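# Move the blue carton from the bookcase to the desk

## Task

Remove the blue carton from its row of cartons on the bookcase and set it down on the desk. Every brown carton has to finish exactly where it began, neither displaced nor rotated. The robot must not topple or be left leaning, or the task fails. Nothing may count on the robot holding it in place at the end: the carton has to rest on the desk by itself, with the robot released and clear.

## Robot and tools

ROBOT. A LinearBot: an omnidirectional wheeled base with a column about 1.75 m tall. A carriage rides the column (lift_m, 0 to 1 m) and carries two identical six-joint arms, left and right, each ending in a two-finger gripper. Arm bases sit roughly 0.57 m + lift_m above the floor, and parts of the carriage reach about 0.15 m lower than that. A hand can get 0.78 m from its shoulder but only about 0.38 m below its arm base. A hand is about 0.16 m long and 0.1 m wide (0.14 m with fingers open). Parked arm joints 1-6: 0, 0.05, 0.05, 1.45, 0, 0; parked, the robot is about 0.95 m wide and 0.7 m long. Cameras: carriage_camera (fixed, facing forward, tilted about 20 degrees down), left_wrist_camera and right_wrist_camera (looking out past the fingertips). Wheels are strong (7 N m). In this task each finger pad grips with only about 13 to 25 N, so hold the carton firmly and square. Loose objects may occasionally get a short shove from outside.

FRAMES. Base frame: origin on the floor below the base centre, x forward, y left, z up. left_hand and right_hand readings are the midpoint between each hand's pads, in this frame; quat_wxyz rotates base axes into hand axes (hand z along the fingers, fingers open along hand y; hand pointing straight up with joints 1, 5, 6 at 0 gives (1, 0, 0, 0)). Odometry frame is the base frame at scene start; base_odometry counts wheel turns only (slip counts as travel); heading is left-positive, -3.142 to 3.142.

execute_actions. Arguments: actions (a list holding one action or none) and cameras (list of names from carriage_camera, left_wrist_camera, right_wrist_camera, all; omitted/null/["all"] gives all, [] gives none). An action may have base, joints, or both; their motions begin together. base holds exactly one relative move, measured from where the base last reported itself: translate_m (metres, forward positive, -2 to 2), strafe_m (metres, left positive, -2 to 2) or rotate_rad (radians, counter-clockwise/left positive, -6.3 to 6.3). joints is one dictionary covering both arms and the lift, keyed by joint name, each value an absolute target: lift_m (m, 0 to 1); for left_ and right_ alike, joint1_rad -2.617 to 3.054 (turn about vertical, 0 forward, positive left), joint2_rad 0 to 3.141 (shoulder: 0 upper arm back and level, 1.57 upright, 3.14 forward and level), joint3_rad 0 to 3.141 (elbow, 0 folded, 3.14 straight), joint4_rad -1.57 to 1.57 (wrist pitch, positive lifts fingertips), joint5_rad -1.57 to 1.57 (wrist yaw, positive swings fingertips right, opposite to joint1), joint6_rad -2.094 to 2.094 (roll about finger axis, positive clockwise viewed from forearm), gripper_m 0 to 0.093 (pad gap in metres). Joints you omit may keep pushing toward older targets. Unknown keys or out-of-range values reject the whole call. One action lasts at most 15 s. Arm joints 1-3 move up to 1.8 rad/s, 4-6 up to 2.7 rad/s. An empty actions list just reports state and images.

wait: seconds (0 to 10); nothing new is commanded, returns state and images. zoom_image: camera and region [x0, y0, x1, y1] in pixels of that camera's latest full image, top-left origin, at most 504 by 504. read_manual: section "licences" (default), gives URDF licence text only. finished_scene: scene (integer, minimum 1, maximum 2) is the current scene's number; it ends the scene irreversibly and reports success, so release the carton and back the arms away first. A reply without any tool call ends everything.

RESULTS. The pictures line lists cameras in image order. base_status/joint_status: done (reached target; for base, wheels turned enough even with slip; a 1-2 mm move may stop short yet say done), off_target (resting away from target, possibly still pushing; normal for a gripper holding something), contact_stop or time_out (target dropped, holds where it stopped), not_followed / joint command not followed (a self-collision check blocked that arm's joint targets; the gripper still acts; targets may be retried each action until they pass). on_its_own lists uncommanded behaviour; held at is the held target, not position. motor_effort: percent of max, positive toward higher joint values, peak in brackets; noisy with fixed per-motor errors. Falling lift effort while lowering means a hand or load is resting on something. drive_wheels clearly higher at rest than after a free move means the base is still pressing something. Joint torques are raw drive outputs with offsets and noise. Hand readings drift at long reach; a level hand sags 10-17 cm under 1 kg. MOTOR HOT appears from 75 °C; at 90 °C the arm halts 10 s, at 100 °C it goes limp and falls (OVER-TEMPERATURE FAULT; affected keys say limit_stop_at_motor_heat: resend targets). Outstretched arms heat quickly, even empty. ARM HIT means an arm struck the robot hard.

CAUTIONS. The base stops on contact only sometimes and late; it may roll about 0.3 m after an arm touches something, and arms are not watched during turns or arm-commanding actions. Arms and grippers never stop on contact: they keep pressing and snap to target when freed. After a blocked drive, reverse about 0.2 m (or turn back), again if still pressed. The base can slide under a desk edge that the column then strikes; reversing into such an edge can tip it. Nothing reads a lean; check images. Tipping is likelier with carriage high, arms extended, loads carried, pulling, or abrupt stops. Never let the arms strike or press each other; if blocked, move the withheld arm clear first, the other in a later action. Avoid drops, slams, shoving or turning the brown cartons, and hard pushes.

Each tool is called after "Emit:" by a JSON object that holds its "method" and its "body", one argument or row to a line.

## Session

Emit:
{"method": "execute_actions", "body": {
  "actions": []
}}

Scene clock: 0.00 s.
Joint torques (N m, as the arm reports them, + toward a larger angle): no reading
base_odometry: x=+0.000 y=+0.000 heading=+0.000 (m, m, rad; odometry frame)
base_status: not commanded
joint_positions: lift_m=+0.298 left_joint1_rad=-0.008 left_joint2_rad=+0.055 left_joint3_rad=+0.070 left_joint4_rad=+1.479 left_joint5_rad=-0.042 left_joint6_rad=+0.018 left_gripper_m=+0.094 right_joint1_rad=+0.024 right_joint2_rad=+0.066 right_joint3_rad=+0.020 right_joint4_rad=+1.420 right_joint5_rad=-0.007 right_joint6_rad=-0.007 right_gripper_m=+0.094
joint_status: not commanded
motor_effort: lift_m=+30 drive_wheels=+5 (%)
left_hand: x=+0.3001 y=+0.3192 z=+1.2998 quat_wxyz=(+0.999, -0.020, +0.039, +0.006) (m; base frame)
right_hand: x=+0.3323 y=-0.3096 z=+1.2840 quat_wxyz=(+0.995, -0.005, +0.098, +0.009) (m; base frame)
pictures: carriage_camera, left_wrist_camera, right_wrist_camera
Images, in order (width x height): carriage_camera 672x504, left_wrist_camera 672x504, right_wrist_camera 672x504.

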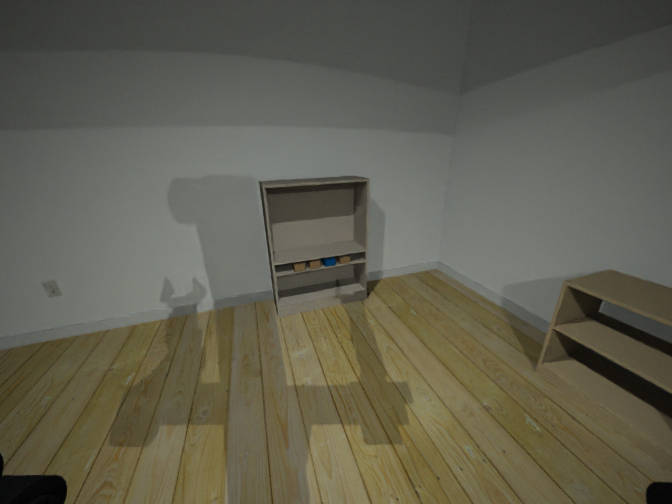

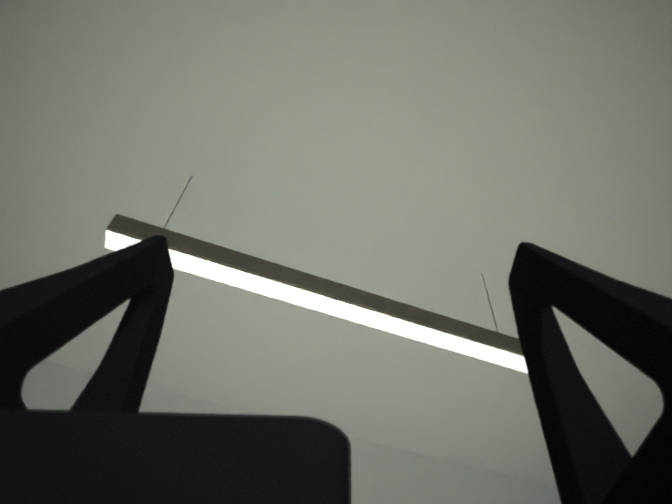

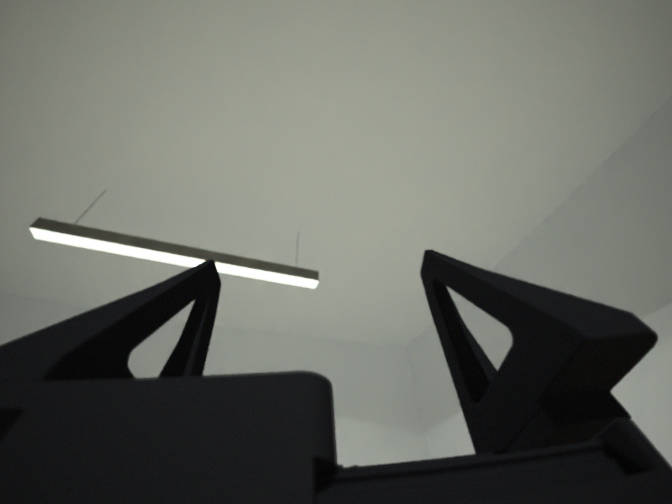

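Emit:
{"method": "zoom_image", "body": {
  "camera": "carriage_camera",
  "region": [240, 160, 400, 320]
}}

Region (240, 160, 400, 320) of carriage_camera's 672x504 image, scaled by 3.150, with more detail than that image has.

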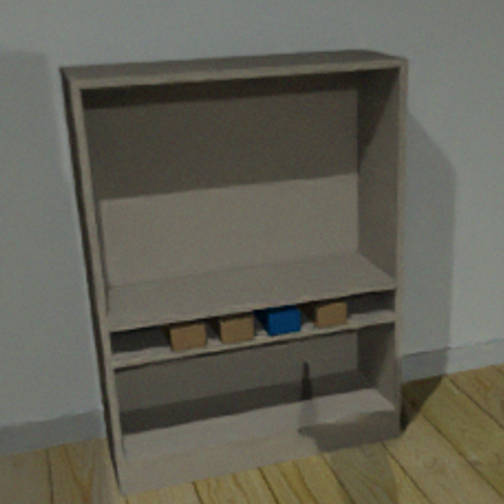

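Emit:
{"method": "execute_actions", "body": {
  "actions": [
    {"base": {"translate_m": 0.8}, "joints": {"lift_m": 0.0}}
  ],
  "cameras": ["carriage_camera"]
}}

Scene clock: 14.30 s.
Joint torques (N m, as the arm reports them, + toward a larger angle): left_arm=[ 0.2   4.06  5.3  -0.4  -0.01 -0.1 ] | right_arm=[-0.62  4.19  7.55  0.07  0.1   0.  ]
base_odometry: x=+0.800 y=+0.001 heading=+0.001 (m, m, rad; odometry frame)
base_status: done
joint_positions: lift_m=+0.000 left_joint1_rad=-0.008 left_joint2_rad=+0.055 left_joint3_rad=+0.070 left_joint4_rad=+1.479 left_joint5_rad=-0.042 left_joint6_rad=+0.018 left_gripper_m=+0.094 right_joint1_rad=+0.024 right_joint2_rad=+0.066 right_joint3_rad=+0.020 right_joint4_rad=+1.420 right_joint5_rad=-0.007 right_joint6_rad=-0.007 right_gripper_m=+0.094
joint_status: all done
motor_effort: lift_m=+27(29) drive_wheels=-7(31) (%)
left_hand: x=+0.3001 y=+0.3192 z=+1.0016 quat_wxyz=(+0.999, -0.020, +0.039, +0.006) (m; base frame)
right_hand: x=+0.3324 y=-0.3096 z=+0.9858 quat_wxyz=(+0.995, -0.005, +0.098, +0.009) (m; base frame)
pictures: carriage_camera
Images, in order (width x height): carriage_camera 672x504.

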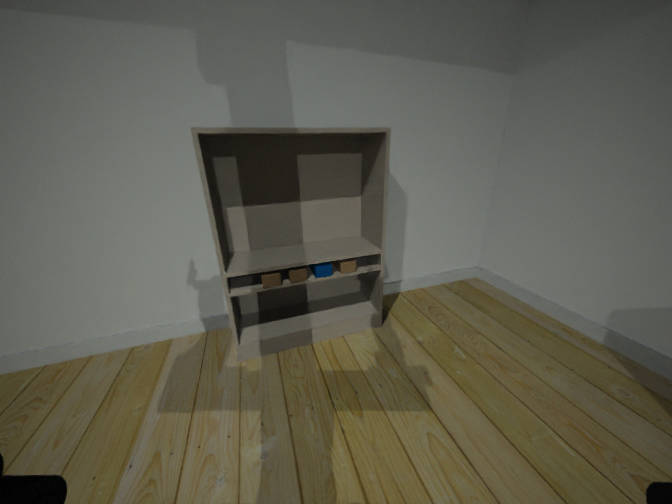

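Emit:
{"method": "execute_actions", "body": {
  "actions": [
    {"base": {"translate_m": 0.65}}
  ],
  "cameras": []
}}

Emit:
{"method": "execute_actions", "body": {
  "actions": [
    {"base": {"rotate_rad": 0.41}}
  ],
  "cameras": ["carriage_camera"]
}}

Scene clock: 33.50 s.
Joint torques (N m, as the arm reports them, + toward a larger angle): left_arm=[ 0.07  4.05  5.33 -0.43 -0.02 -0.12] | right_arm=[-0.65  4.11  7.57 -0.01  0.1   0.01]
base_odometry: x=+1.450 y=+0.003 heading=+0.002 (m, m, rad; odometry frame)
base_status: done
joint_positions: lift_m=+0.000 left_joint1_rad=-0.008 left_joint2_rad=+0.055 left_joint3_rad=+0.070 left_joint4_rad=+1.480 left_joint5_rad=-0.042 left_joint6_rad=+0.018 left_gripper_m=+0.094 right_joint1_rad=+0.024 right_joint2_rad=+0.066 right_joint3_rad=+0.020 right_joint4_rad=+1.421 right_joint5_rad=-0.007 right_joint6_rad=-0.007 right_gripper_m=+0.094
joint_status: not commanded
motor_effort: lift_m=+27(27) drive_wheels=-7(23) (%)
left_hand: x=+0.2997 y=+0.3192 z=+1.0017 quat_wxyz=(+0.999, -0.020, +0.038, +0.006) (m; base frame)
right_hand: x=+0.3322 y=-0.3097 z=+0.9858 quat_wxyz=(+0.995, -0.005, +0.097, +0.009) (m; base frame)
pictures: none
No camera images: the call's "cameras" was empty. Leave "cameras" out to get every camera's image.

Scene clock: 35.23 s.
Joint torques (N m, as the arm reports them, + toward a larger angle): left_arm=[ 0.08  4.    5.35 -0.4  -0.02 -0.08] | right_arm=[-0.59  4.14  7.76  0.02  0.1   0.  ]
base_odometry: x=+1.450 y=+0.003 heading=+0.412 (m, m, rad; odometry frame)
base_status: done
joint_positions: lift_m=+0.000 left_joint1_rad=-0.008 left_joint2_rad=+0.055 left_joint3_rad=+0.070 left_joint4_rad=+1.478 left_joint5_rad=-0.042 left_joint6_rad=+0.018 left_gripper_m=+0.094 right_joint1_rad=+0.024 right_joint2_rad=+0.066 right_joint3_rad=+0.020 right_joint4_rad=+1.420 right_joint5_rad=-0.007 right_joint6_rad=-0.007 right_gripper_m=+0.094
joint_status: not commanded
motor_effort: lift_m=+27(27) drive_wheels=+13(15) (%)
left_hand: x=+0.3002 y=+0.3192 z=+1.0016 quat_wxyz=(+0.999, -0.020, +0.039, +0.006) (m; base frame)
right_hand: x=+0.3323 y=-0.3096 z=+0.9858 quat_wxyz=(+0.995, -0.005, +0.098, +0.009) (m; base frame)
pictures: carriage_camera
Images, in order (width x height): carriage_camera 672x504.

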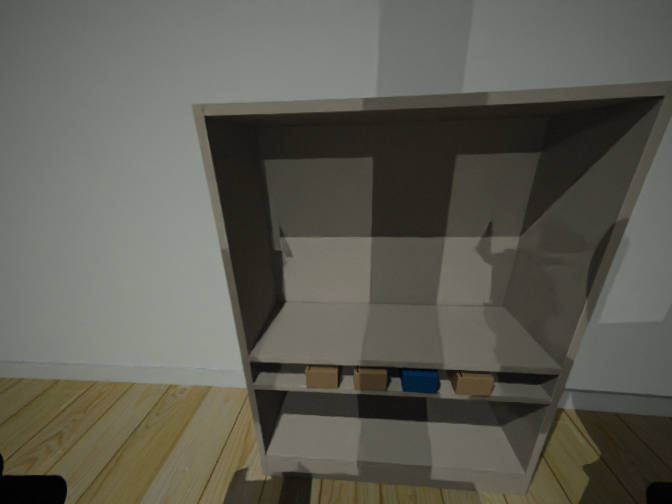

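Emit:
{"method": "execute_actions", "body": {
  "actions": [
    {"base": {"rotate_rad": -0.08}}
  ],
  "cameras": []
}}

Emit:
{"method": "execute_actions", "body": {
  "actions": [
    {"base": {"translate_m": -0.25}}
  ],
  "cameras": []
}}

Emit:
{"method": "execute_actions", "body": {
  "actions": [
    {"base": {"strafe_m": 0.17}, "joints": {"right_joint1_rad":0,"right_joint2_rad": 3.1, "right_joint3_rad": 1.72, "right_joint4_rad": 1.09}}
  ]
}}

Scene clock: 66.60 s.
Joint torques (N m, as the arm reports them, + toward a larger angle): left_arm=[ 0.03  4.06  5.28 -0.36 -0.01 -0.07] | right_arm=[-0.63  4.11  7.42  0.02  0.1   0.01]
base_odometry: x=+1.450 y=+0.003 heading=+0.332 (m, m, rad; odometry frame)
base_status: done
joint_positions: lift_m=+0.000 left_joint1_rad=-0.008 left_joint2_rad=+0.055 left_joint3_rad=+0.070 left_joint4_rad=+1.478 left_joint5_rad=-0.042 left_joint6_rad=+0.018 left_gripper_m=+0.094 right_joint1_rad=+0.024 right_joint2_rad=+0.066 right_joint3_rad=+0.020 right_joint4_rad=+1.420 right_joint5_rad=-0.007 right_joint6_rad=-0.007 right_gripper_m=+0.094
joint_status: not commanded
motor_effort: lift_m=+27(28) drive_wheels=-2(7) (%)
left_hand: x=+0.3002 y=+0.3192 z=+1.0016 quat_wxyz=(+0.999, -0.020, +0.039, +0.006) (m; base frame)
right_hand: x=+0.3324 y=-0.3096 z=+0.9858 quat_wxyz=(+0.995, -0.005, +0.098, +0.009) (m; base frame)
pictures: none
No camera images: the call's "cameras" was empty. Leave "cameras" out to get every camera's image.

Scene clock: 68.97 s.
Joint torques (N m, as the arm reports them, + toward a larger angle): left_arm=[ 0.08  3.91  5.34 -0.37  0.   -0.08] | right_arm=[-0.59  4.14  7.37  0.01  0.1   0.01]
base_odometry: x=+1.214 y=-0.079 heading=+0.333 (m, m, rad; odometry frame)
base_status: done
joint_positions: lift_m=+0.000 left_joint1_rad=-0.008 left_joint2_rad=+0.055 left_joint3_rad=+0.070 left_joint4_rad=+1.479 left_joint5_rad=-0.042 left_joint6_rad=+0.018 left_gripper_m=+0.094 right_joint1_rad=+0.024 right_joint2_rad=+0.066 right_joint3_rad=+0.020 right_joint4_rad=+1.420 right_joint5_rad=-0.007 right_joint6_rad=-0.007 right_gripper_m=+0.094
joint_status: not commanded
motor_effort: lift_m=+27(28) drive_wheels=-7(24) (%)
left_hand: x=+0.3001 y=+0.3192 z=+1.0016 quat_wxyz=(+0.999, -0.020, +0.039, +0.006) (m; base frame)
right_hand: x=+0.3324 y=-0.3096 z=+0.9858 quat_wxyz=(+0.995, -0.005, +0.098, +0.009) (m; base frame)
pictures: none
No camera images: the call's "cameras" was empty. Leave "cameras" out to get every camera's image.

Scene clock: 71.57 s.
Joint torques (N m, as the arm reports them, + toward a larger angle): left_arm=[ 0.06  4.07  5.29 -0.38 -0.01 -0.1 ] | right_arm=[-1.33 -9.57  4.52  0.47  0.07 -0.07]
base_odometry: x=+1.158 y=+0.082 heading=+0.333 (m, m, rad; odometry frame)
base_status: done
joint_positions: lift_m=+0.000 left_joint1_rad=-0.008 left_joint2_rad=+0.055 left_joint3_rad=+0.070 left_joint4_rad=+1.478 left_joint5_rad=-0.041 left_joint6_rad=+0.018 left_gripper_m=+0.094 right_joint1_rad=+0.008 right_joint2_rad=+3.019 right_joint3_rad=+1.744 right_joint4_rad=+1.279 right_joint5_rad=-0.007 right_joint6_rad=+0.000 right_gripper_m=+0.094
joint_status: right_joint2_rad off_target (ended at +3.019, target +3.100); right_joint4_rad off_target (ended at +1.279, target +1.090); the others done
motor_effort: lift_m=+28(28) drive_wheels=-1(10) (%)
left_hand: x=+0.3002 y=+0.3191 z=+1.0016 quat_wxyz=(+0.999, -0.020, +0.039, +0.006) (m; base frame)
right_hand: x=+0.9371 y=-0.3058 z=+0.4946 quat_wxyz=(+0.708, -0.005, +0.706, +0.005) (m; base frame)
pictures: carriage_camera, left_wrist_camera, right_wrist_camera
Images, in order (width x height): carriage_camera 672x504, left_wrist_camera 672x504, right_wrist_camera 672x504.

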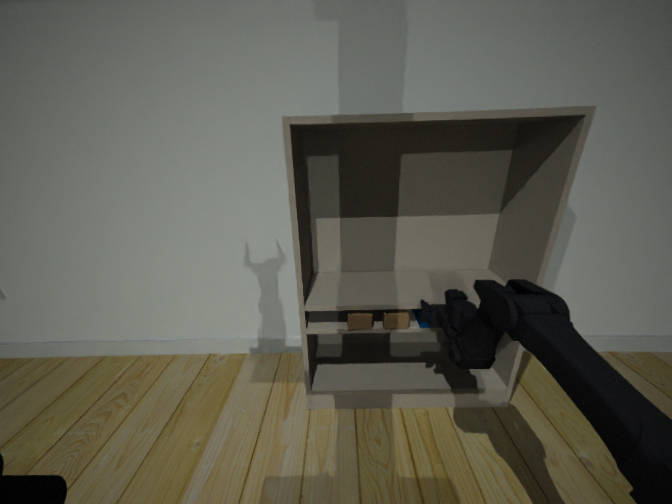

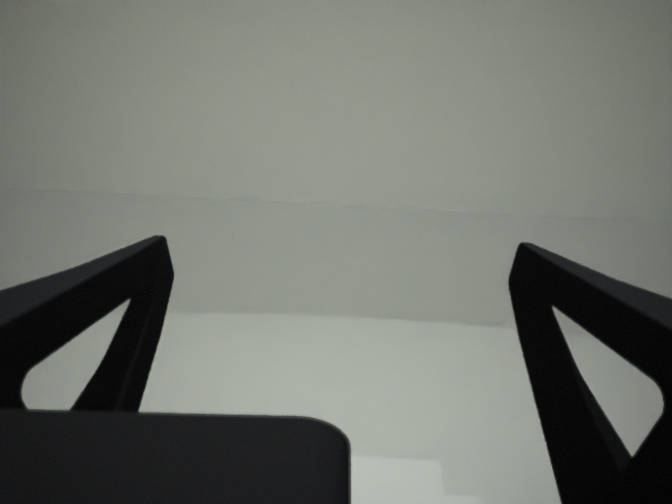

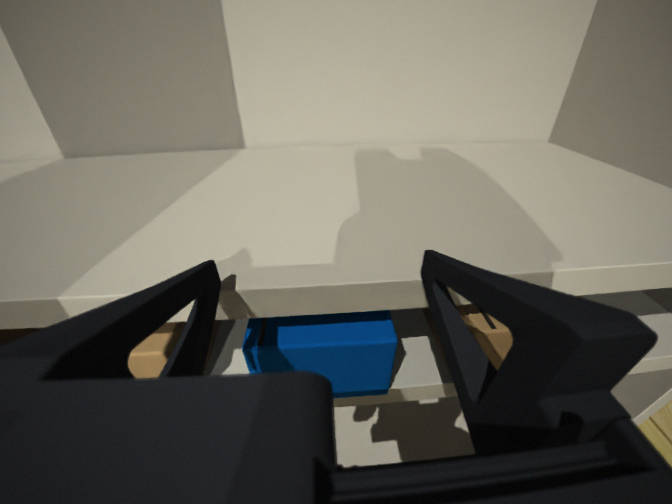

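Emit:
{"method": "execute_actions", "body": {
  "actions": [
    {"base": {"translate_m": -0.15}}
  ],
  "cameras": ["right_wrist_camera"]
}}

Scene clock: 79.40 s.
Joint torques (N m, as the arm reports them, + toward a larger angle): left_arm=[ 0.14  4.03  5.34 -0.37 -0.02 -0.08] | right_arm=[ -1.33 -15.6    4.95   2.16   0.08  -0.08]
base_odometry: x=+1.016 y=+0.033 heading=+0.333 (m, m, rad; odometry frame)
base_status: done
joint_positions: lift_m=+0.000 left_joint1_rad=-0.008 left_joint2_rad=+0.055 left_joint3_rad=+0.070 left_joint4_rad=+1.478 left_joint5_rad=-0.041 left_joint6_rad=+0.018 left_gripper_m=+0.094 right_joint1_rad=+0.008 right_joint2_rad=+3.094 right_joint3_rad=+1.731 right_joint4_rad=+1.104 right_joint5_rad=-0.007 right_joint6_rad=+0.001 right_gripper_m=+0.094
joint_status: not commanded
on_its_own: right_joint2_rad moved +0.075 to your old target +3.100; right_joint4_rad moved -0.175 to your old target +1.090
motor_effort: lift_m=+28(28) drive_wheels=-1(15) (%)
left_hand: x=+0.3002 y=+0.3191 z=+1.0016 quat_wxyz=(+0.999, -0.020, +0.039, +0.006) (m; base frame)
right_hand: x=+0.9110 y=-0.3060 z=+0.4003 quat_wxyz=(+0.610, -0.005, +0.793, +0.005) (m; base frame)
pictures: right_wrist_camera
Images, in order (width x height): right_wrist_camera 672x504.

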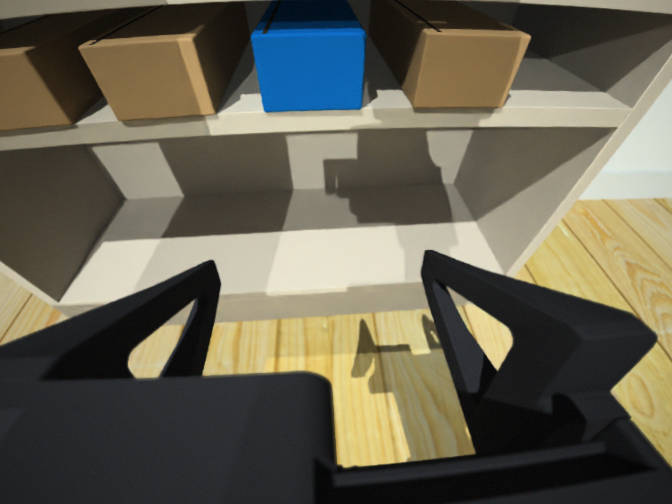

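Emit:
{"method": "execute_actions", "body": {
  "actions": [
    {"joints": {"right_joint3_rad": 1.62, "right_joint4_rad": 1.40}}
  ],
  "cameras": ["right_wrist_camera"]
}}

Scene clock: 84.90 s.
Joint torques (N m, as the arm reports them, + toward a larger angle): left_arm=[ 0.15  4.04  5.38 -0.39 -0.04 -0.07] | right_arm=[ -1.34 -14.87   4.7    2.34   0.08  -0.07]
base_odometry: x=+1.016 y=+0.033 heading=+0.333 (m, m, rad; odometry frame)
base_status: not commanded
joint_positions: lift_m=+0.000 left_joint1_rad=-0.008 left_joint2_rad=+0.055 left_joint3_rad=+0.070 left_joint4_rad=+1.478 left_joint5_rad=-0.041 left_joint6_rad=+0.018 left_gripper_m=+0.094 right_joint1_rad=+0.008 right_joint2_rad=+3.094 right_joint3_rad=+1.627 right_joint4_rad=+1.393 right_joint5_rad=-0.007 right_joint6_rad=+0.001 right_gripper_m=+0.094
joint_status: all done
motor_effort: lift_m=+28(28) drive_wheels=-1(1) (%)
left_hand: x=+0.3002 y=+0.3191 z=+1.0016 quat_wxyz=(+0.999, -0.020, +0.039, +0.006) (m; base frame)
right_hand: x=+0.8943 y=-0.3061 z=+0.4350 quat_wxyz=(+0.680, -0.005, +0.733, +0.005) (m; base frame)
pictures: right_wrist_camera
Images, in order (width x height): right_wrist_camera 672x504.

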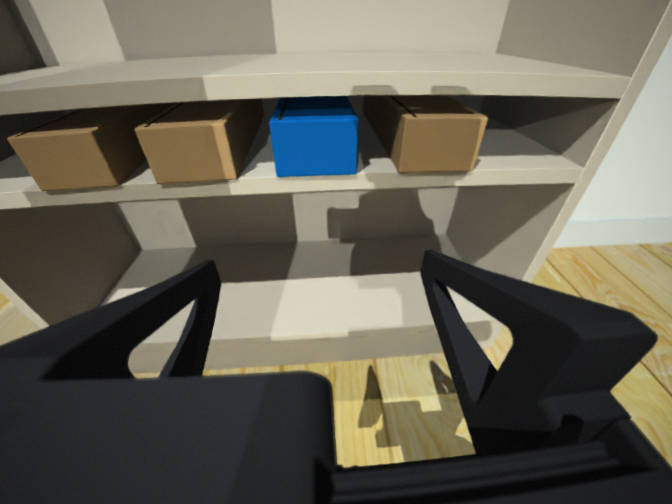

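Emit:
{"method": "execute_actions", "body": {
  "actions": [
    {"base": {"translate_m": 0.12}}
  ],
  "cameras": ["right_wrist_camera", "carriage_camera"]
}}

Scene clock: 90.00 s.
Joint torques (N m, as the arm reports them, + toward a larger angle): left_arm=[-0.09  3.99  5.26 -0.39 -0.03 -0.07] | right_arm=[ -1.18 -14.94   4.5    2.32   0.09  -0.07]
base_odometry: x=+1.129 y=+0.072 heading=+0.334 (m, m, rad; odometry frame)
base_status: done
joint_positions: lift_m=+0.000 left_joint1_rad=-0.008 left_joint2_rad=+0.055 left_joint3_rad=+0.070 left_joint4_rad=+1.478 left_joint5_rad=-0.041 left_joint6_rad=+0.018 left_gripper_m=+0.094 right_joint1_rad=+0.007 right_joint2_rad=+3.094 right_joint3_rad=+1.627 right_joint4_rad=+1.397 right_joint5_rad=-0.007 right_joint6_rad=+0.001 right_gripper_m=+0.094
joint_status: not commanded
motor_effort: lift_m=+28(28) drive_wheels=-2(10) (%)
left_hand: x=+0.3002 y=+0.3191 z=+1.0016 quat_wxyz=(+0.999, -0.020, +0.039, +0.006) (m; base frame)
right_hand: x=+0.8944 y=-0.3068 z=+0.4360 quat_wxyz=(+0.682, -0.004, +0.732, +0.005) (m; base frame)
pictures: carriage_camera, right_wrist_camera
Images, in order (width x height): carriage_camera 672x504, right_wrist_camera 672x504.

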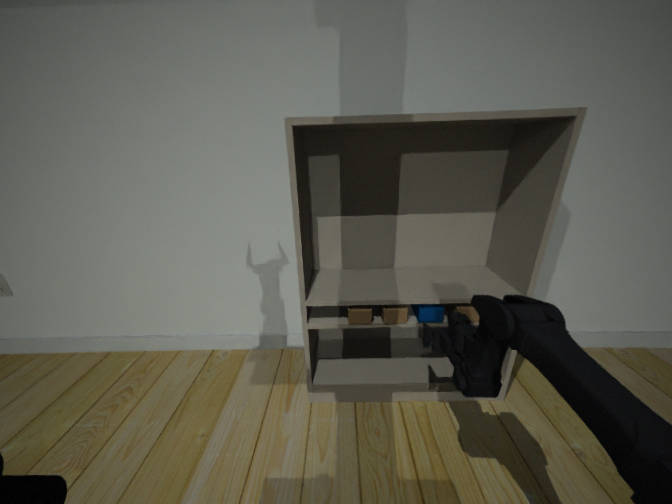

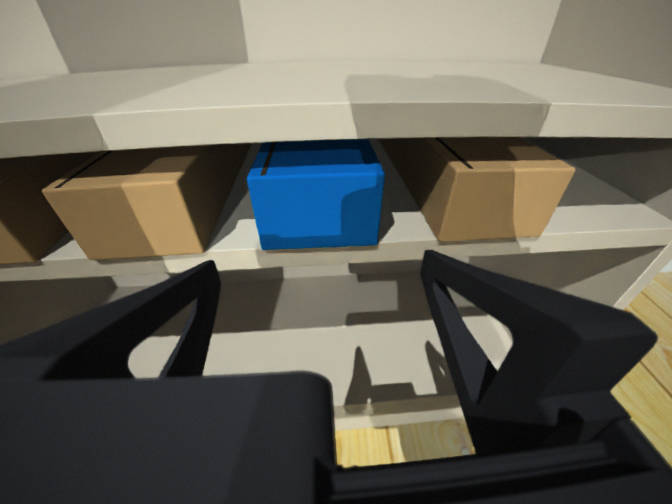

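Emit:
{"method": "execute_actions", "body": {
  "actions": [
    {"base": {"translate_m": 0.04}}
  ],
  "cameras": ["right_wrist_camera"]
}}

Scene clock: 94.67 s.
Joint torques (N m, as the arm reports them, + toward a larger angle): left_arm=[ 0.09  4.14  5.31 -0.38  0.   -0.09] | right_arm=[ -1.33 -15.25   4.69   2.28   0.05  -0.08]
base_odometry: x=+1.167 y=+0.085 heading=+0.334 (m, m, rad; odometry frame)
base_status: done
joint_positions: lift_m=+0.000 left_joint1_rad=-0.008 left_joint2_rad=+0.055 left_joint3_rad=+0.070 left_joint4_rad=+1.479 left_joint5_rad=-0.041 left_joint6_rad=+0.018 left_gripper_m=+0.094 right_joint1_rad=+0.007 right_joint2_rad=+3.094 right_joint3_rad=+1.627 right_joint4_rad=+1.401 right_joint5_rad=-0.007 right_joint6_rad=+0.001 right_gripper_m=+0.094
joint_status: not commanded
motor_effort: lift_m=+28(28) drive_wheels=-6(11) (%)
left_hand: x=+0.3001 y=+0.3191 z=+1.0016 quat_wxyz=(+0.999, -0.020, +0.039, +0.006) (m; base frame)
right_hand: x=+0.8945 y=-0.3068 z=+0.4369 quat_wxyz=(+0.683, -0.004, +0.730, +0.005) (m; base frame)
pictures: right_wrist_camera
Images, in order (width x height): right_wrist_camera 672x504.

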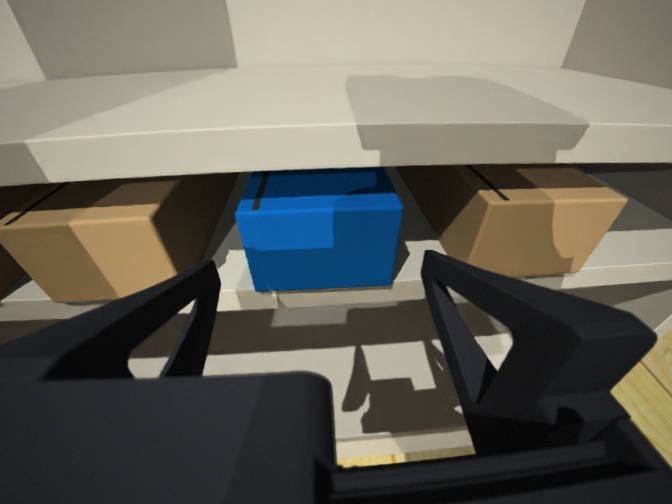

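Looks well aligned. Continue.

Emit:
{"method": "execute_actions", "body": {
  "actions": [
    {"base": {"translate_m": 0.04}}
  ],
  "cameras": ["right_wrist_camera"]
}}

Scene clock: 100.93 s.
Joint torques (N m, as the arm reports them, + toward a larger angle): left_arm=[ 0.06  4.08  5.35 -0.37 -0.02 -0.09] | right_arm=[ -1.2  -14.88   4.49   2.34   0.09  -0.08]
base_odometry: x=+1.205 y=+0.099 heading=+0.335 (m, m, rad; odometry frame)
base_status: done
joint_positions: lift_m=+0.000 left_joint1_rad=-0.008 left_joint2_rad=+0.055 left_joint3_rad=+0.070 left_joint4_rad=+1.479 left_joint5_rad=-0.041 left_joint6_rad=+0.018 left_gripper_m=+0.094 right_joint1_rad=+0.006 right_joint2_rad=+3.094 right_joint3_rad=+1.627 right_joint4_rad=+1.402 right_joint5_rad=-0.007 right_joint6_rad=+0.001 right_gripper_m=+0.094
joint_status: not commanded
motor_effort: lift_m=+28(28) drive_wheels=-6(19) (%)
left_hand: x=+0.2999 y=+0.3191 z=+1.0016 quat_wxyz=(+0.999, -0.020, +0.039, +0.006) (m; base frame)
right_hand: x=+0.8945 y=-0.3073 z=+0.4371 quat_wxyz=(+0.683, -0.004, +0.730, +0.005) (m; base frame)
pictures: right_wrist_camera
Images, in order (width x height): right_wrist_camera 672x504.

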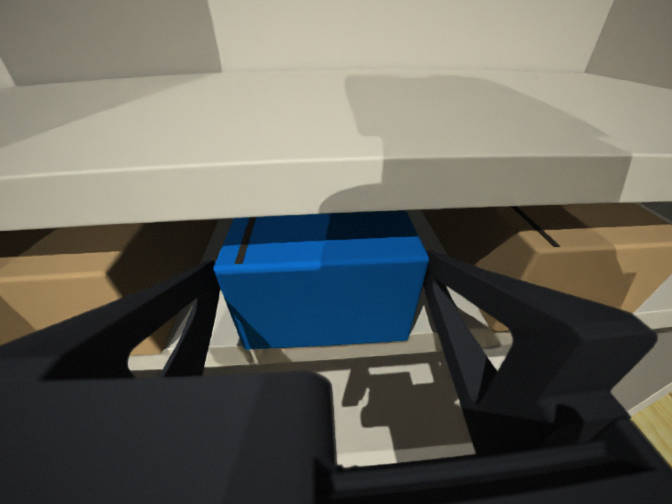

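Emit:
{"method": "execute_actions", "body": {
  "actions": [
    {"joints": {"right_gripper_m": 0.0}}
  ],
  "cameras": ["right_wrist_camera"]
}}

Scene clock: 104.33 s.
Joint torques (N m, as the arm reports them, + toward a larger angle): left_arm=[ 0.14  4.06  5.32 -0.4  -0.03 -0.07] | right_arm=[ -1.11 -14.94   4.65   2.28   0.09  -0.07]
base_odometry: x=+1.205 y=+0.099 heading=+0.335 (m, m, rad; odometry frame)
base_status: not commanded
joint_positions: lift_m=+0.000 left_joint1_rad=-0.008 left_joint2_rad=+0.055 left_joint3_rad=+0.070 left_joint4_rad=+1.479 left_joint5_rad=-0.041 left_joint6_rad=+0.018 left_gripper_m=+0.094 right_joint1_rad=+0.006 right_joint2_rad=+3.094 right_joint3_rad=+1.627 right_joint4_rad=+1.402 right_joint5_rad=-0.007 right_joint6_rad=+0.001 right_gripper_m=+0.085
joint_status: right_gripper_m off_target (ended at +0.085, target +0.000)
motor_effort: lift_m=+28(28) drive_wheels=-6(5) (%)
left_hand: x=+0.2999 y=+0.3191 z=+1.0016 quat_wxyz=(+0.999, -0.020, +0.039, +0.006) (m; base frame)
right_hand: x=+0.8945 y=-0.3073 z=+0.4371 quat_wxyz=(+0.683, -0.004, +0.730, +0.005) (m; base frame)
pictures: right_wrist_camera
Images, in order (width x height): right_wrist_camera 672x504.

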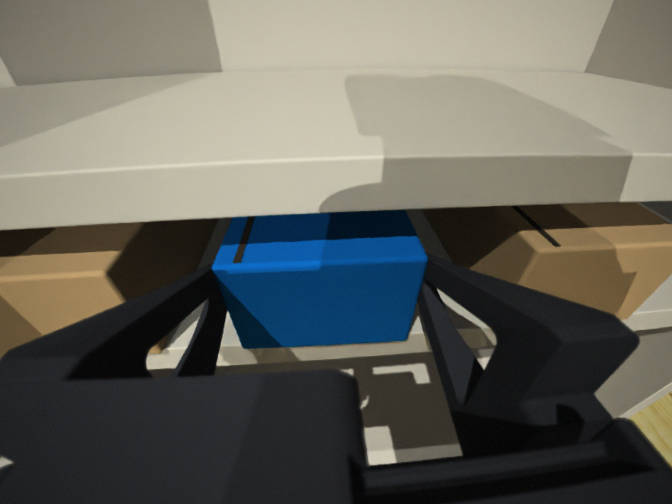

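Emit:
{"method": "execute_actions", "body": {
  "actions": [
    {"base": {"translate_m": -0.07}}
  ],
  "cameras": ["right_wrist_camera"]
}}

Scene clock: 108.03 s.
Joint torques (N m, as the arm reports them, + toward a larger angle): left_arm=[ 0.18  4.04  5.32 -0.37  0.02 -0.11] | right_arm=[ -1.11 -14.82   4.63   2.3    0.1   -0.06]
base_odometry: x=+1.139 y=+0.076 heading=+0.335 (m, m, rad; odometry frame)
base_status: done
joint_positions: lift_m=+0.000 left_joint1_rad=-0.008 left_joint2_rad=+0.055 left_joint3_rad=+0.070 left_joint4_rad=+1.478 left_joint5_rad=-0.041 left_joint6_rad=+0.018 left_gripper_m=+0.094 right_joint1_rad=+0.004 right_joint2_rad=+3.094 right_joint3_rad=+1.627 right_joint4_rad=+1.402 right_joint5_rad=-0.006 right_joint6_rad=+0.000 right_gripper_m=+0.085
joint_status: not commanded
motor_effort: lift_m=+28(28) drive_wheels=-4(14) (%)
left_hand: x=+0.3002 y=+0.3191 z=+1.0016 quat_wxyz=(+0.999, -0.020, +0.039, +0.006) (m; base frame)
right_hand: x=+0.8945 y=-0.3085 z=+0.4371 quat_wxyz=(+0.683, -0.004, +0.730, +0.004) (m; base frame)
pictures: right_wrist_camera
Images, in order (width x height): right_wrist_camera 672x504.

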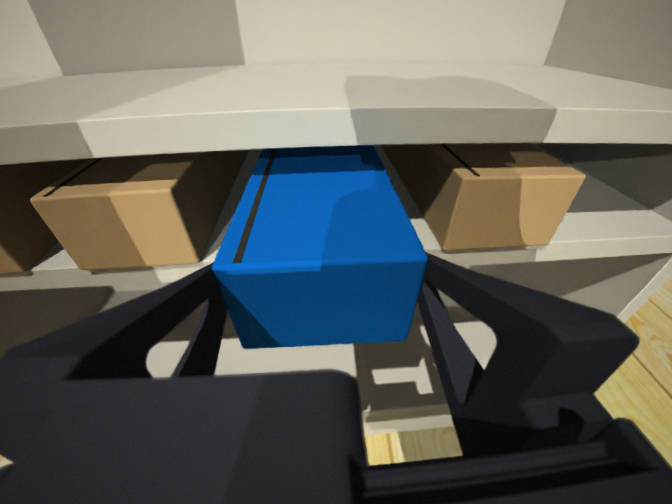

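Emit:
{"method": "execute_actions", "body": {
  "actions": [
    {"joints": {"right_gripper_m": 0.093}}
  ],
  "cameras": []
}}

Emit:
{"method": "execute_actions", "body": {
  "actions": [
    {"base": {"translate_m": 0.05}}
  ],
  "cameras": []
}}

Emit:
{"method": "execute_actions", "body": {
  "actions": [
    {"joints": {"right_gripper_m": 0.0}}
  ],
  "cameras": ["right_wrist_camera"]
}}

Scene clock: 115.03 s.
Joint torques (N m, as the arm reports them, + toward a larger angle): left_arm=[ 0.1   4.07  5.42 -0.39 -0.02 -0.1 ] | right_arm=[ -1.   -14.92   4.67   2.28   0.08  -0.07]
base_odometry: x=+1.139 y=+0.076 heading=+0.335 (m, m, rad; odometry frame)
base_status: not commanded
joint_positions: lift_m=+0.000 left_joint1_rad=-0.008 left_joint2_rad=+0.055 left_joint3_rad=+0.070 left_joint4_rad=+1.478 left_joint5_rad=-0.041 left_joint6_rad=+0.018 left_gripper_m=+0.094 right_joint1_rad=+0.004 right_joint2_rad=+3.094 right_joint3_rad=+1.627 right_joint4_rad=+1.402 right_joint5_rad=-0.006 right_joint6_rad=+0.000 right_gripper_m=+0.093
joint_status: all done
motor_effort: lift_m=+28(28) drive_wheels=-4(4) (%)
left_hand: x=+0.3002 y=+0.3191 z=+1.0016 quat_wxyz=(+0.999, -0.020, +0.039, +0.006) (m; base frame)
right_hand: x=+0.8945 y=-0.3085 z=+0.4371 quat_wxyz=(+0.683, -0.004, +0.730, +0.004) (m; base frame)
pictures: none
No camera images: the call's "cameras" was empty. Leave "cameras" out to get every camera's image.

Scene clock: 116.20 s.
Joint torques (N m, as the arm reports them, + toward a larger angle): left_arm=[ 0.21  3.95  5.31 -0.37  0.   -0.1 ] | right_arm=[ -0.96 -14.92   4.59   2.3    0.09  -0.07]
base_odometry: x=+1.186 y=+0.093 heading=+0.335 (m, m, rad; odometry frame)
base_status: done
joint_positions: lift_m=+0.000 left_joint1_rad=-0.008 left_joint2_rad=+0.055 left_joint3_rad=+0.070 left_joint4_rad=+1.478 left_joint5_rad=-0.041 left_joint6_rad=+0.018 left_gripper_m=+0.094 right_joint1_rad=+0.004 right_joint2_rad=+3.094 right_joint3_rad=+1.627 right_joint4_rad=+1.402 right_joint5_rad=-0.006 right_joint6_rad=+0.000 right_gripper_m=+0.093
joint_status: not commanded
motor_effort: lift_m=+28(28) drive_wheels=-5(17) (%)
left_hand: x=+0.3002 y=+0.3191 z=+1.0016 quat_wxyz=(+0.999, -0.020, +0.039, +0.006) (m; base frame)
right_hand: x=+0.8945 y=-0.3087 z=+0.4372 quat_wxyz=(+0.684, -0.003, +0.730, +0.004) (m; base frame)
pictures: none
No camera images: the call's "cameras" was empty. Leave "cameras" out to get every camera's image.

Scene clock: 116.93 s.
Joint torques (N m, as the arm reports them, + toward a larger angle): left_arm=[ 0.18  4.09  5.37 -0.39 -0.02 -0.11] | right_arm=[ -0.93 -14.88   4.69   2.25   0.1   -0.07]
base_odometry: x=+1.186 y=+0.092 heading=+0.335 (m, m, rad; odometry frame)
base_status: not commanded
joint_positions: lift_m=+0.000 left_joint1_rad=-0.008 left_joint2_rad=+0.055 left_joint3_rad=+0.070 left_joint4_rad=+1.478 left_joint5_rad=-0.041 left_joint6_rad=+0.018 left_gripper_m=+0.094 right_joint1_rad=+0.004 right_joint2_rad=+3.094 right_joint3_rad=+1.627 right_joint4_rad=+1.402 right_joint5_rad=-0.006 right_joint6_rad=+0.000 right_gripper_m=+0.085
joint_status: right_gripper_m off_target (ended at +0.085, target +0.000)
motor_effort: lift_m=+28(28) drive_wheels=-4(5) (%)
left_hand: x=+0.3002 y=+0.3191 z=+1.0016 quat_wxyz=(+0.999, -0.020, +0.039, +0.006) (m; base frame)
right_hand: x=+0.8945 y=-0.3087 z=+0.4372 quat_wxyz=(+0.684, -0.003, +0.730, +0.004) (m; base frame)
pictures: right_wrist_camera
Images, in order (width x height): right_wrist_camera 672x504.

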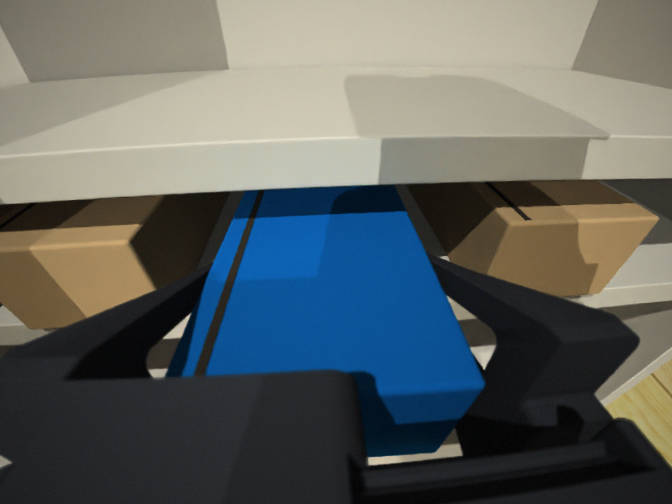

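Emit:
{"method": "execute_actions", "body": {
  "actions": [
    {"base": {"translate_m": -0.3}}
  ],
  "cameras": ["right_wrist_camera", "carriage_camera"]
}}

Scene clock: 122.63 s.
Joint torques (N m, as the arm reports them, + toward a larger angle): left_arm=[ 0.12  4.07  5.34 -0.35  0.   -0.11] | right_arm=[ -0.88 -14.84   4.68   2.32   0.07  -0.07]
base_odometry: x=+0.903 y=-0.006 heading=+0.336 (m, m, rad; odometry frame)
base_status: done
joint_positions: lift_m=+0.000 left_joint1_rad=-0.008 left_joint2_rad=+0.055 left_joint3_rad=+0.070 left_joint4_rad=+1.477 left_joint5_rad=-0.041 left_joint6_rad=+0.018 left_gripper_m=+0.094 right_joint1_rad=+0.003 right_joint2_rad=+3.094 right_joint3_rad=+1.627 right_joint4_rad=+1.396 right_joint5_rad=-0.006 right_joint6_rad=+0.000 right_gripper_m=+0.085
joint_status: not commanded
motor_effort: lift_m=+28(28) drive_wheels=+0(20) (%)
left_hand: x=+0.3004 y=+0.3191 z=+1.0016 quat_wxyz=(+0.999, -0.020, +0.040, +0.006) (m; base frame)
right_hand: x=+0.8944 y=-0.3090 z=+0.4356 quat_wxyz=(+0.681, -0.003, +0.732, +0.004) (m; base frame)
pictures: carriage_camera, right_wrist_camera
Images, in order (width x height): carriage_camera 672x504, right_wrist_camera 672x504.

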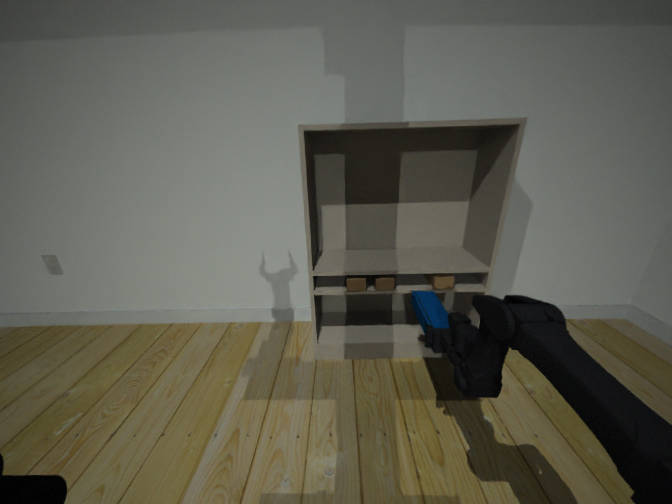

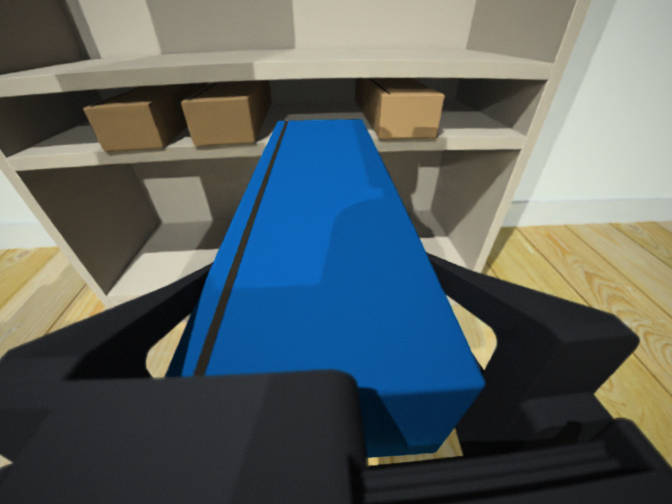

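Emit:
{"method": "execute_actions", "body": {
  "actions": [
    {"base": {"rotate_rad": -1.4}, "joints": {"lift_m": 0.15, "right_joint2_rad": 2.2, "right_joint3_rad": 1.6, "right_joint4_rad": 0.6}}
  ],
  "cameras": ["carriage_camera"]
}}

Scene clock: 129.93 s.
Joint torques (N m, as the arm reports them, + toward a larger angle): left_arm=[ 0.13  4.02  5.4  -0.39 -0.02 -0.08] | right_arm=[  0.   -14.75   8.26   2.3    0.04  -0.07]
base_odometry: x=+0.903 y=-0.006 heading=-1.064 (m, m, rad; odometry frame)
base_status: done
joint_positions: lift_m=+0.150 left_joint1_rad=-0.008 left_joint2_rad=+0.055 left_joint3_rad=+0.070 left_joint4_rad=+1.477 left_joint5_rad=-0.041 left_joint6_rad=+0.018 left_gripper_m=+0.094 right_joint1_rad=-0.007 right_joint2_rad=+2.198 right_joint3_rad=+1.615 right_joint4_rad=+0.597 right_joint5_rad=-0.006 right_joint6_rad=+0.000 right_gripper_m=+0.085
joint_status: all done
motor_effort: lift_m=+31(41) drive_wheels=+10(24) (%)
left_hand: x=+0.3005 y=+0.3191 z=+1.1514 quat_wxyz=(+0.999, -0.020, +0.040, +0.006) (m; base frame)
right_hand: x=+0.9390 y=-0.3159 z=+0.9606 quat_wxyz=(+0.712, +0.000, +0.702, +0.000) (m; base frame)
pictures: carriage_camera
Images, in order (width x height): carriage_camera 672x504.

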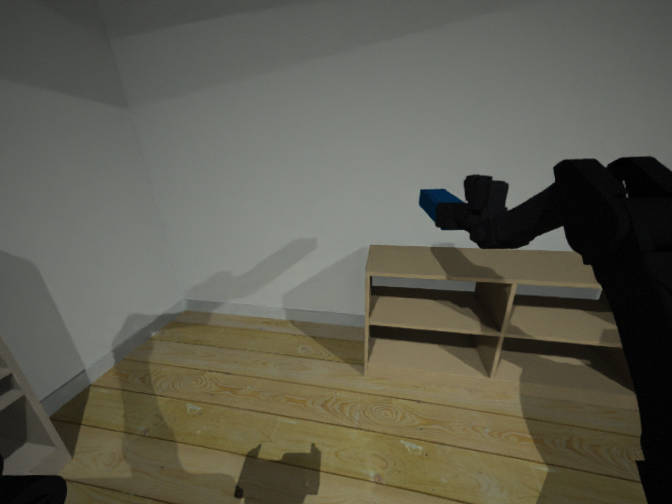

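Emit:
{"method": "execute_actions", "body": {
  "actions": [
    {"base": {"rotate_rad": -1.5}}
  ],
  "cameras": ["carriage_camera"]
}}

Scene clock: 135.93 s.
Joint torques (N m, as the arm reports them, + toward a larger angle): left_arm=[ 0.07  4.03  5.35 -0.37  0.   -0.1 ] | right_arm=[ -0.02 -14.42   8.38   2.31   0.09  -0.07]
base_odometry: x=+0.903 y=-0.006 heading=-2.564 (m, m, rad; odometry frame)
base_status: done
joint_positions: lift_m=+0.150 left_joint1_rad=-0.008 left_joint2_rad=+0.055 left_joint3_rad=+0.070 left_joint4_rad=+1.477 left_joint5_rad=-0.041 left_joint6_rad=+0.018 left_gripper_m=+0.094 right_joint1_rad=-0.007 right_joint2_rad=+2.198 right_joint3_rad=+1.615 right_joint4_rad=+0.595 right_joint5_rad=-0.006 right_joint6_rad=+0.000 right_gripper_m=+0.085
joint_status: not commanded
motor_effort: lift_m=+31(31) drive_wheels=+10(23) (%)
left_hand: x=+0.3005 y=+0.3191 z=+1.1514 quat_wxyz=(+0.999, -0.020, +0.040, +0.006) (m; base frame)
right_hand: x=+0.9390 y=-0.3159 z=+0.9600 quat_wxyz=(+0.711, +0.000, +0.703, +0.000) (m; base frame)
pictures: carriage_camera
Images, in order (width x height): carriage_camera 672x504.

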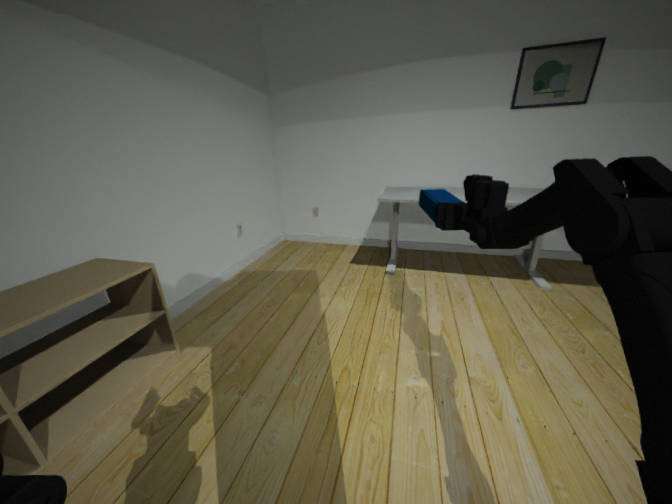

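Emit:
{"method": "execute_actions", "body": {
  "actions": [
    {"base": {"rotate_rad": -0.26}}
  ],
  "cameras": []
}}

Emit:
{"method": "execute_actions", "body": {
  "actions": [
    {"base": {"translate_m": 1.5}}
  ],
  "cameras": ["carriage_camera"]
}}

Scene clock: 145.67 s.
Joint torques (N m, as the arm reports them, + toward a larger angle): left_arm=[ 0.13  4.1   5.28 -0.35 -0.02 -0.09] | right_arm=[ -0.27 -14.8    8.22   2.26   0.1   -0.06]
base_odometry: x=+0.903 y=-0.006 heading=-2.823 (m, m, rad; odometry frame)
base_status: done
joint_positions: lift_m=+0.150 left_joint1_rad=-0.008 left_joint2_rad=+0.055 left_joint3_rad=+0.070 left_joint4_rad=+1.477 left_joint5_rad=-0.041 left_joint6_rad=+0.018 left_gripper_m=+0.094 right_joint1_rad=-0.004 right_joint2_rad=+2.198 right_joint3_rad=+1.615 right_joint4_rad=+0.595 right_joint5_rad=-0.006 right_joint6_rad=+0.000 right_gripper_m=+0.085
joint_status: not commanded
motor_effort: lift_m=+31(31) drive_wheels=+11(22) (%)
left_hand: x=+0.3005 y=+0.3191 z=+1.1514 quat_wxyz=(+0.999, -0.020, +0.040, +0.006) (m; base frame)
right_hand: x=+0.9390 y=-0.3139 z=+0.9600 quat_wxyz=(+0.711, -0.001, +0.703, +0.001) (m; base frame)
pictures: none
No camera images: the call's "cameras" was empty. Leave "cameras" out to get every camera's image.

Scene clock: 150.97 s.
Joint torques (N m, as the arm reports them, + toward a larger angle): left_arm=[ 0.05  3.96  5.44 -0.35 -0.01 -0.11] | right_arm=[ -0.3  -14.92   8.1    2.41   0.1   -0.06]
base_odometry: x=-0.523 y=-0.473 heading=-2.825 (m, m, rad; odometry frame)
base_status: done
joint_positions: lift_m=+0.150 left_joint1_rad=-0.008 left_joint2_rad=+0.055 left_joint3_rad=+0.070 left_joint4_rad=+1.478 left_joint5_rad=-0.041 left_joint6_rad=+0.018 left_gripper_m=+0.094 right_joint1_rad=-0.004 right_joint2_rad=+2.198 right_joint3_rad=+1.615 right_joint4_rad=+0.588 right_joint5_rad=-0.006 right_joint6_rad=+0.000 right_gripper_m=+0.085
joint_status: not commanded
motor_effort: lift_m=+30(30) drive_wheels=-9(30) (%)
left_hand: x=+0.3003 y=+0.3191 z=+1.1514 quat_wxyz=(+0.999, -0.020, +0.039, +0.006) (m; base frame)
right_hand: x=+0.9390 y=-0.3139 z=+0.9584 quat_wxyz=(+0.709, -0.001, +0.705, +0.001) (m; base frame)
pictures: carriage_camera
Images, in order (width x height): carriage_camera 672x504.

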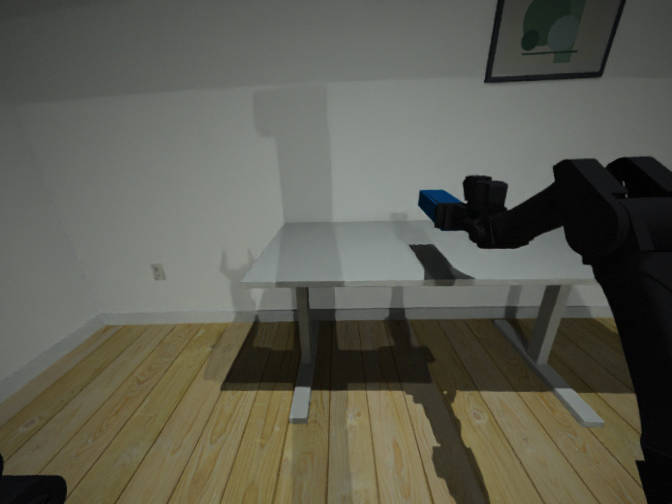

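Emit:
{"method": "execute_actions", "body": {
  "actions": [
    {"base": {"translate_m": 0.45}, "joints": {"lift_m": 0.0}}
  ],
  "cameras": ["carriage_camera", "right_wrist_camera"]
}}

Scene clock: 159.07 s.
Joint torques (N m, as the arm reports them, + toward a larger angle): left_arm=[ 0.16  4.07  5.33 -0.36 -0.03 -0.1 ] | right_arm=[ -0.37 -14.64   9.31   2.44   0.08  -0.07]
base_odometry: x=-0.951 y=-0.613 heading=-2.826 (m, m, rad; odometry frame)
base_status: done
joint_positions: lift_m=+0.000 left_joint1_rad=-0.008 left_joint2_rad=+0.055 left_joint3_rad=+0.070 left_joint4_rad=+1.479 left_joint5_rad=-0.041 left_joint6_rad=+0.018 left_gripper_m=+0.094 right_joint1_rad=-0.003 right_joint2_rad=+2.198 right_joint3_rad=+1.604 right_joint4_rad=+0.581 right_joint5_rad=-0.006 right_joint6_rad=+0.000 right_gripper_m=+0.085
joint_status: all done
motor_effort: lift_m=+28(28) drive_wheels=-8(26) (%)
left_hand: x=+0.3001 y=+0.3191 z=+1.0016 quat_wxyz=(+0.999, -0.020, +0.039, +0.006) (m; base frame)
right_hand: x=+0.9380 y=-0.3131 z=+0.8015 quat_wxyz=(+0.703, -0.001, +0.712, +0.001) (m; base frame)
pictures: carriage_camera, right_wrist_camera
Images, in order (width x height): carriage_camera 672x504, right_wrist_camera 672x504.

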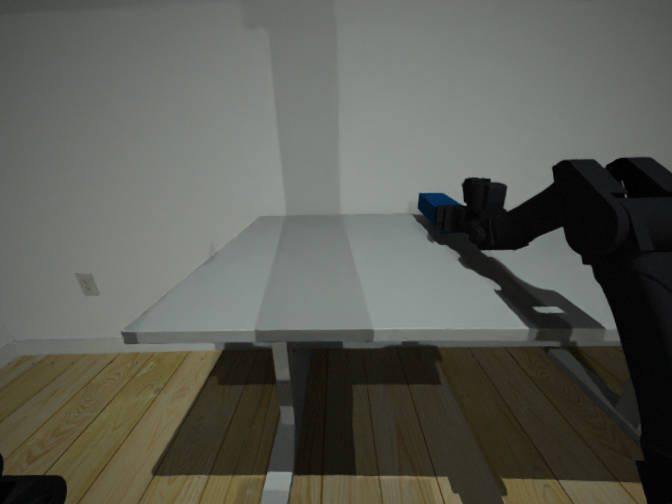

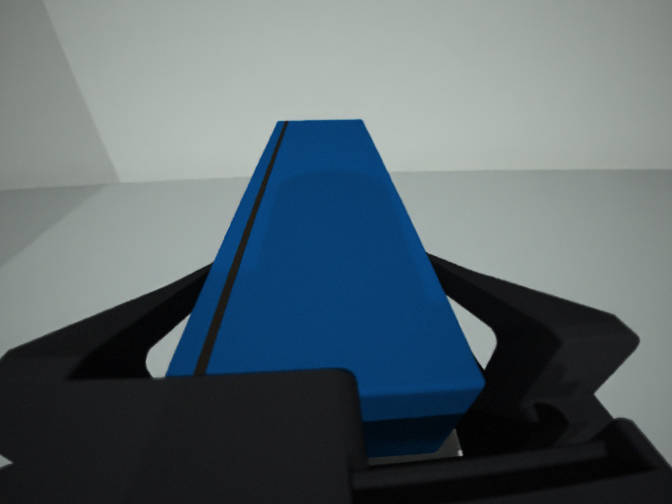

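Emit:
{"method": "execute_actions", "body": {
  "actions": [
    {"joints": {"right_joint2_rad": 2.25, "right_joint4_rad": 0.63}}
  ],
  "cameras": ["carriage_camera"]
}}

Scene clock: 164.23 s.
Joint torques (N m, as the arm reports them, + toward a larger angle): left_arm=[ 0.21  4.13  5.4  -0.38 -0.04 -0.07] | right_arm=[ -0.12 -14.53   9.13   2.47   0.08  -0.07]
base_odometry: x=-0.951 y=-0.613 heading=-2.826 (m, m, rad; odometry frame)
base_status: not commanded
joint_positions: lift_m=+0.000 left_joint1_rad=-0.008 left_joint2_rad=+0.055 left_joint3_rad=+0.070 left_joint4_rad=+1.479 left_joint5_rad=-0.041 left_joint6_rad=+0.018 left_gripper_m=+0.094 right_joint1_rad=-0.003 right_joint2_rad=+2.243 right_joint3_rad=+1.604 right_joint4_rad=+0.612 right_joint5_rad=-0.006 right_joint6_rad=+0.000 right_gripper_m=+0.085
joint_status: all done
motor_effort: lift_m=+28(28) drive_wheels=-8(9) (%)
left_hand: x=+0.3001 y=+0.3191 z=+1.0016 quat_wxyz=(+0.999, -0.020, +0.039, +0.006) (m; base frame)
right_hand: x=+0.9432 y=-0.3131 z=+0.7804 quat_wxyz=(+0.697, -0.001, +0.717, +0.001) (m; base frame)
pictures: carriage_camera
Images, in order (width x height): carriage_camera 672x504.

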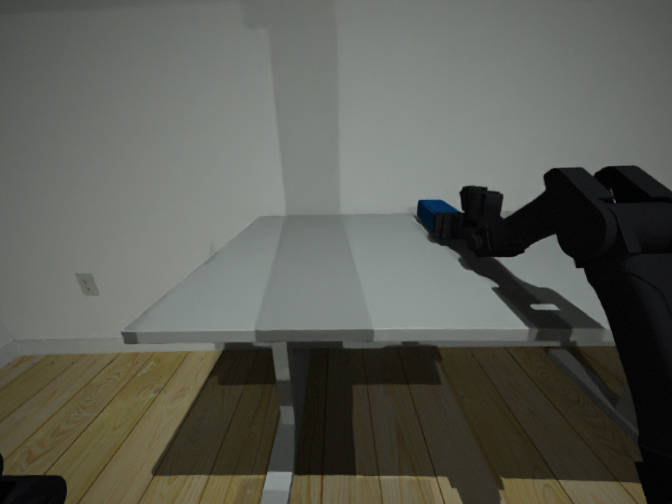

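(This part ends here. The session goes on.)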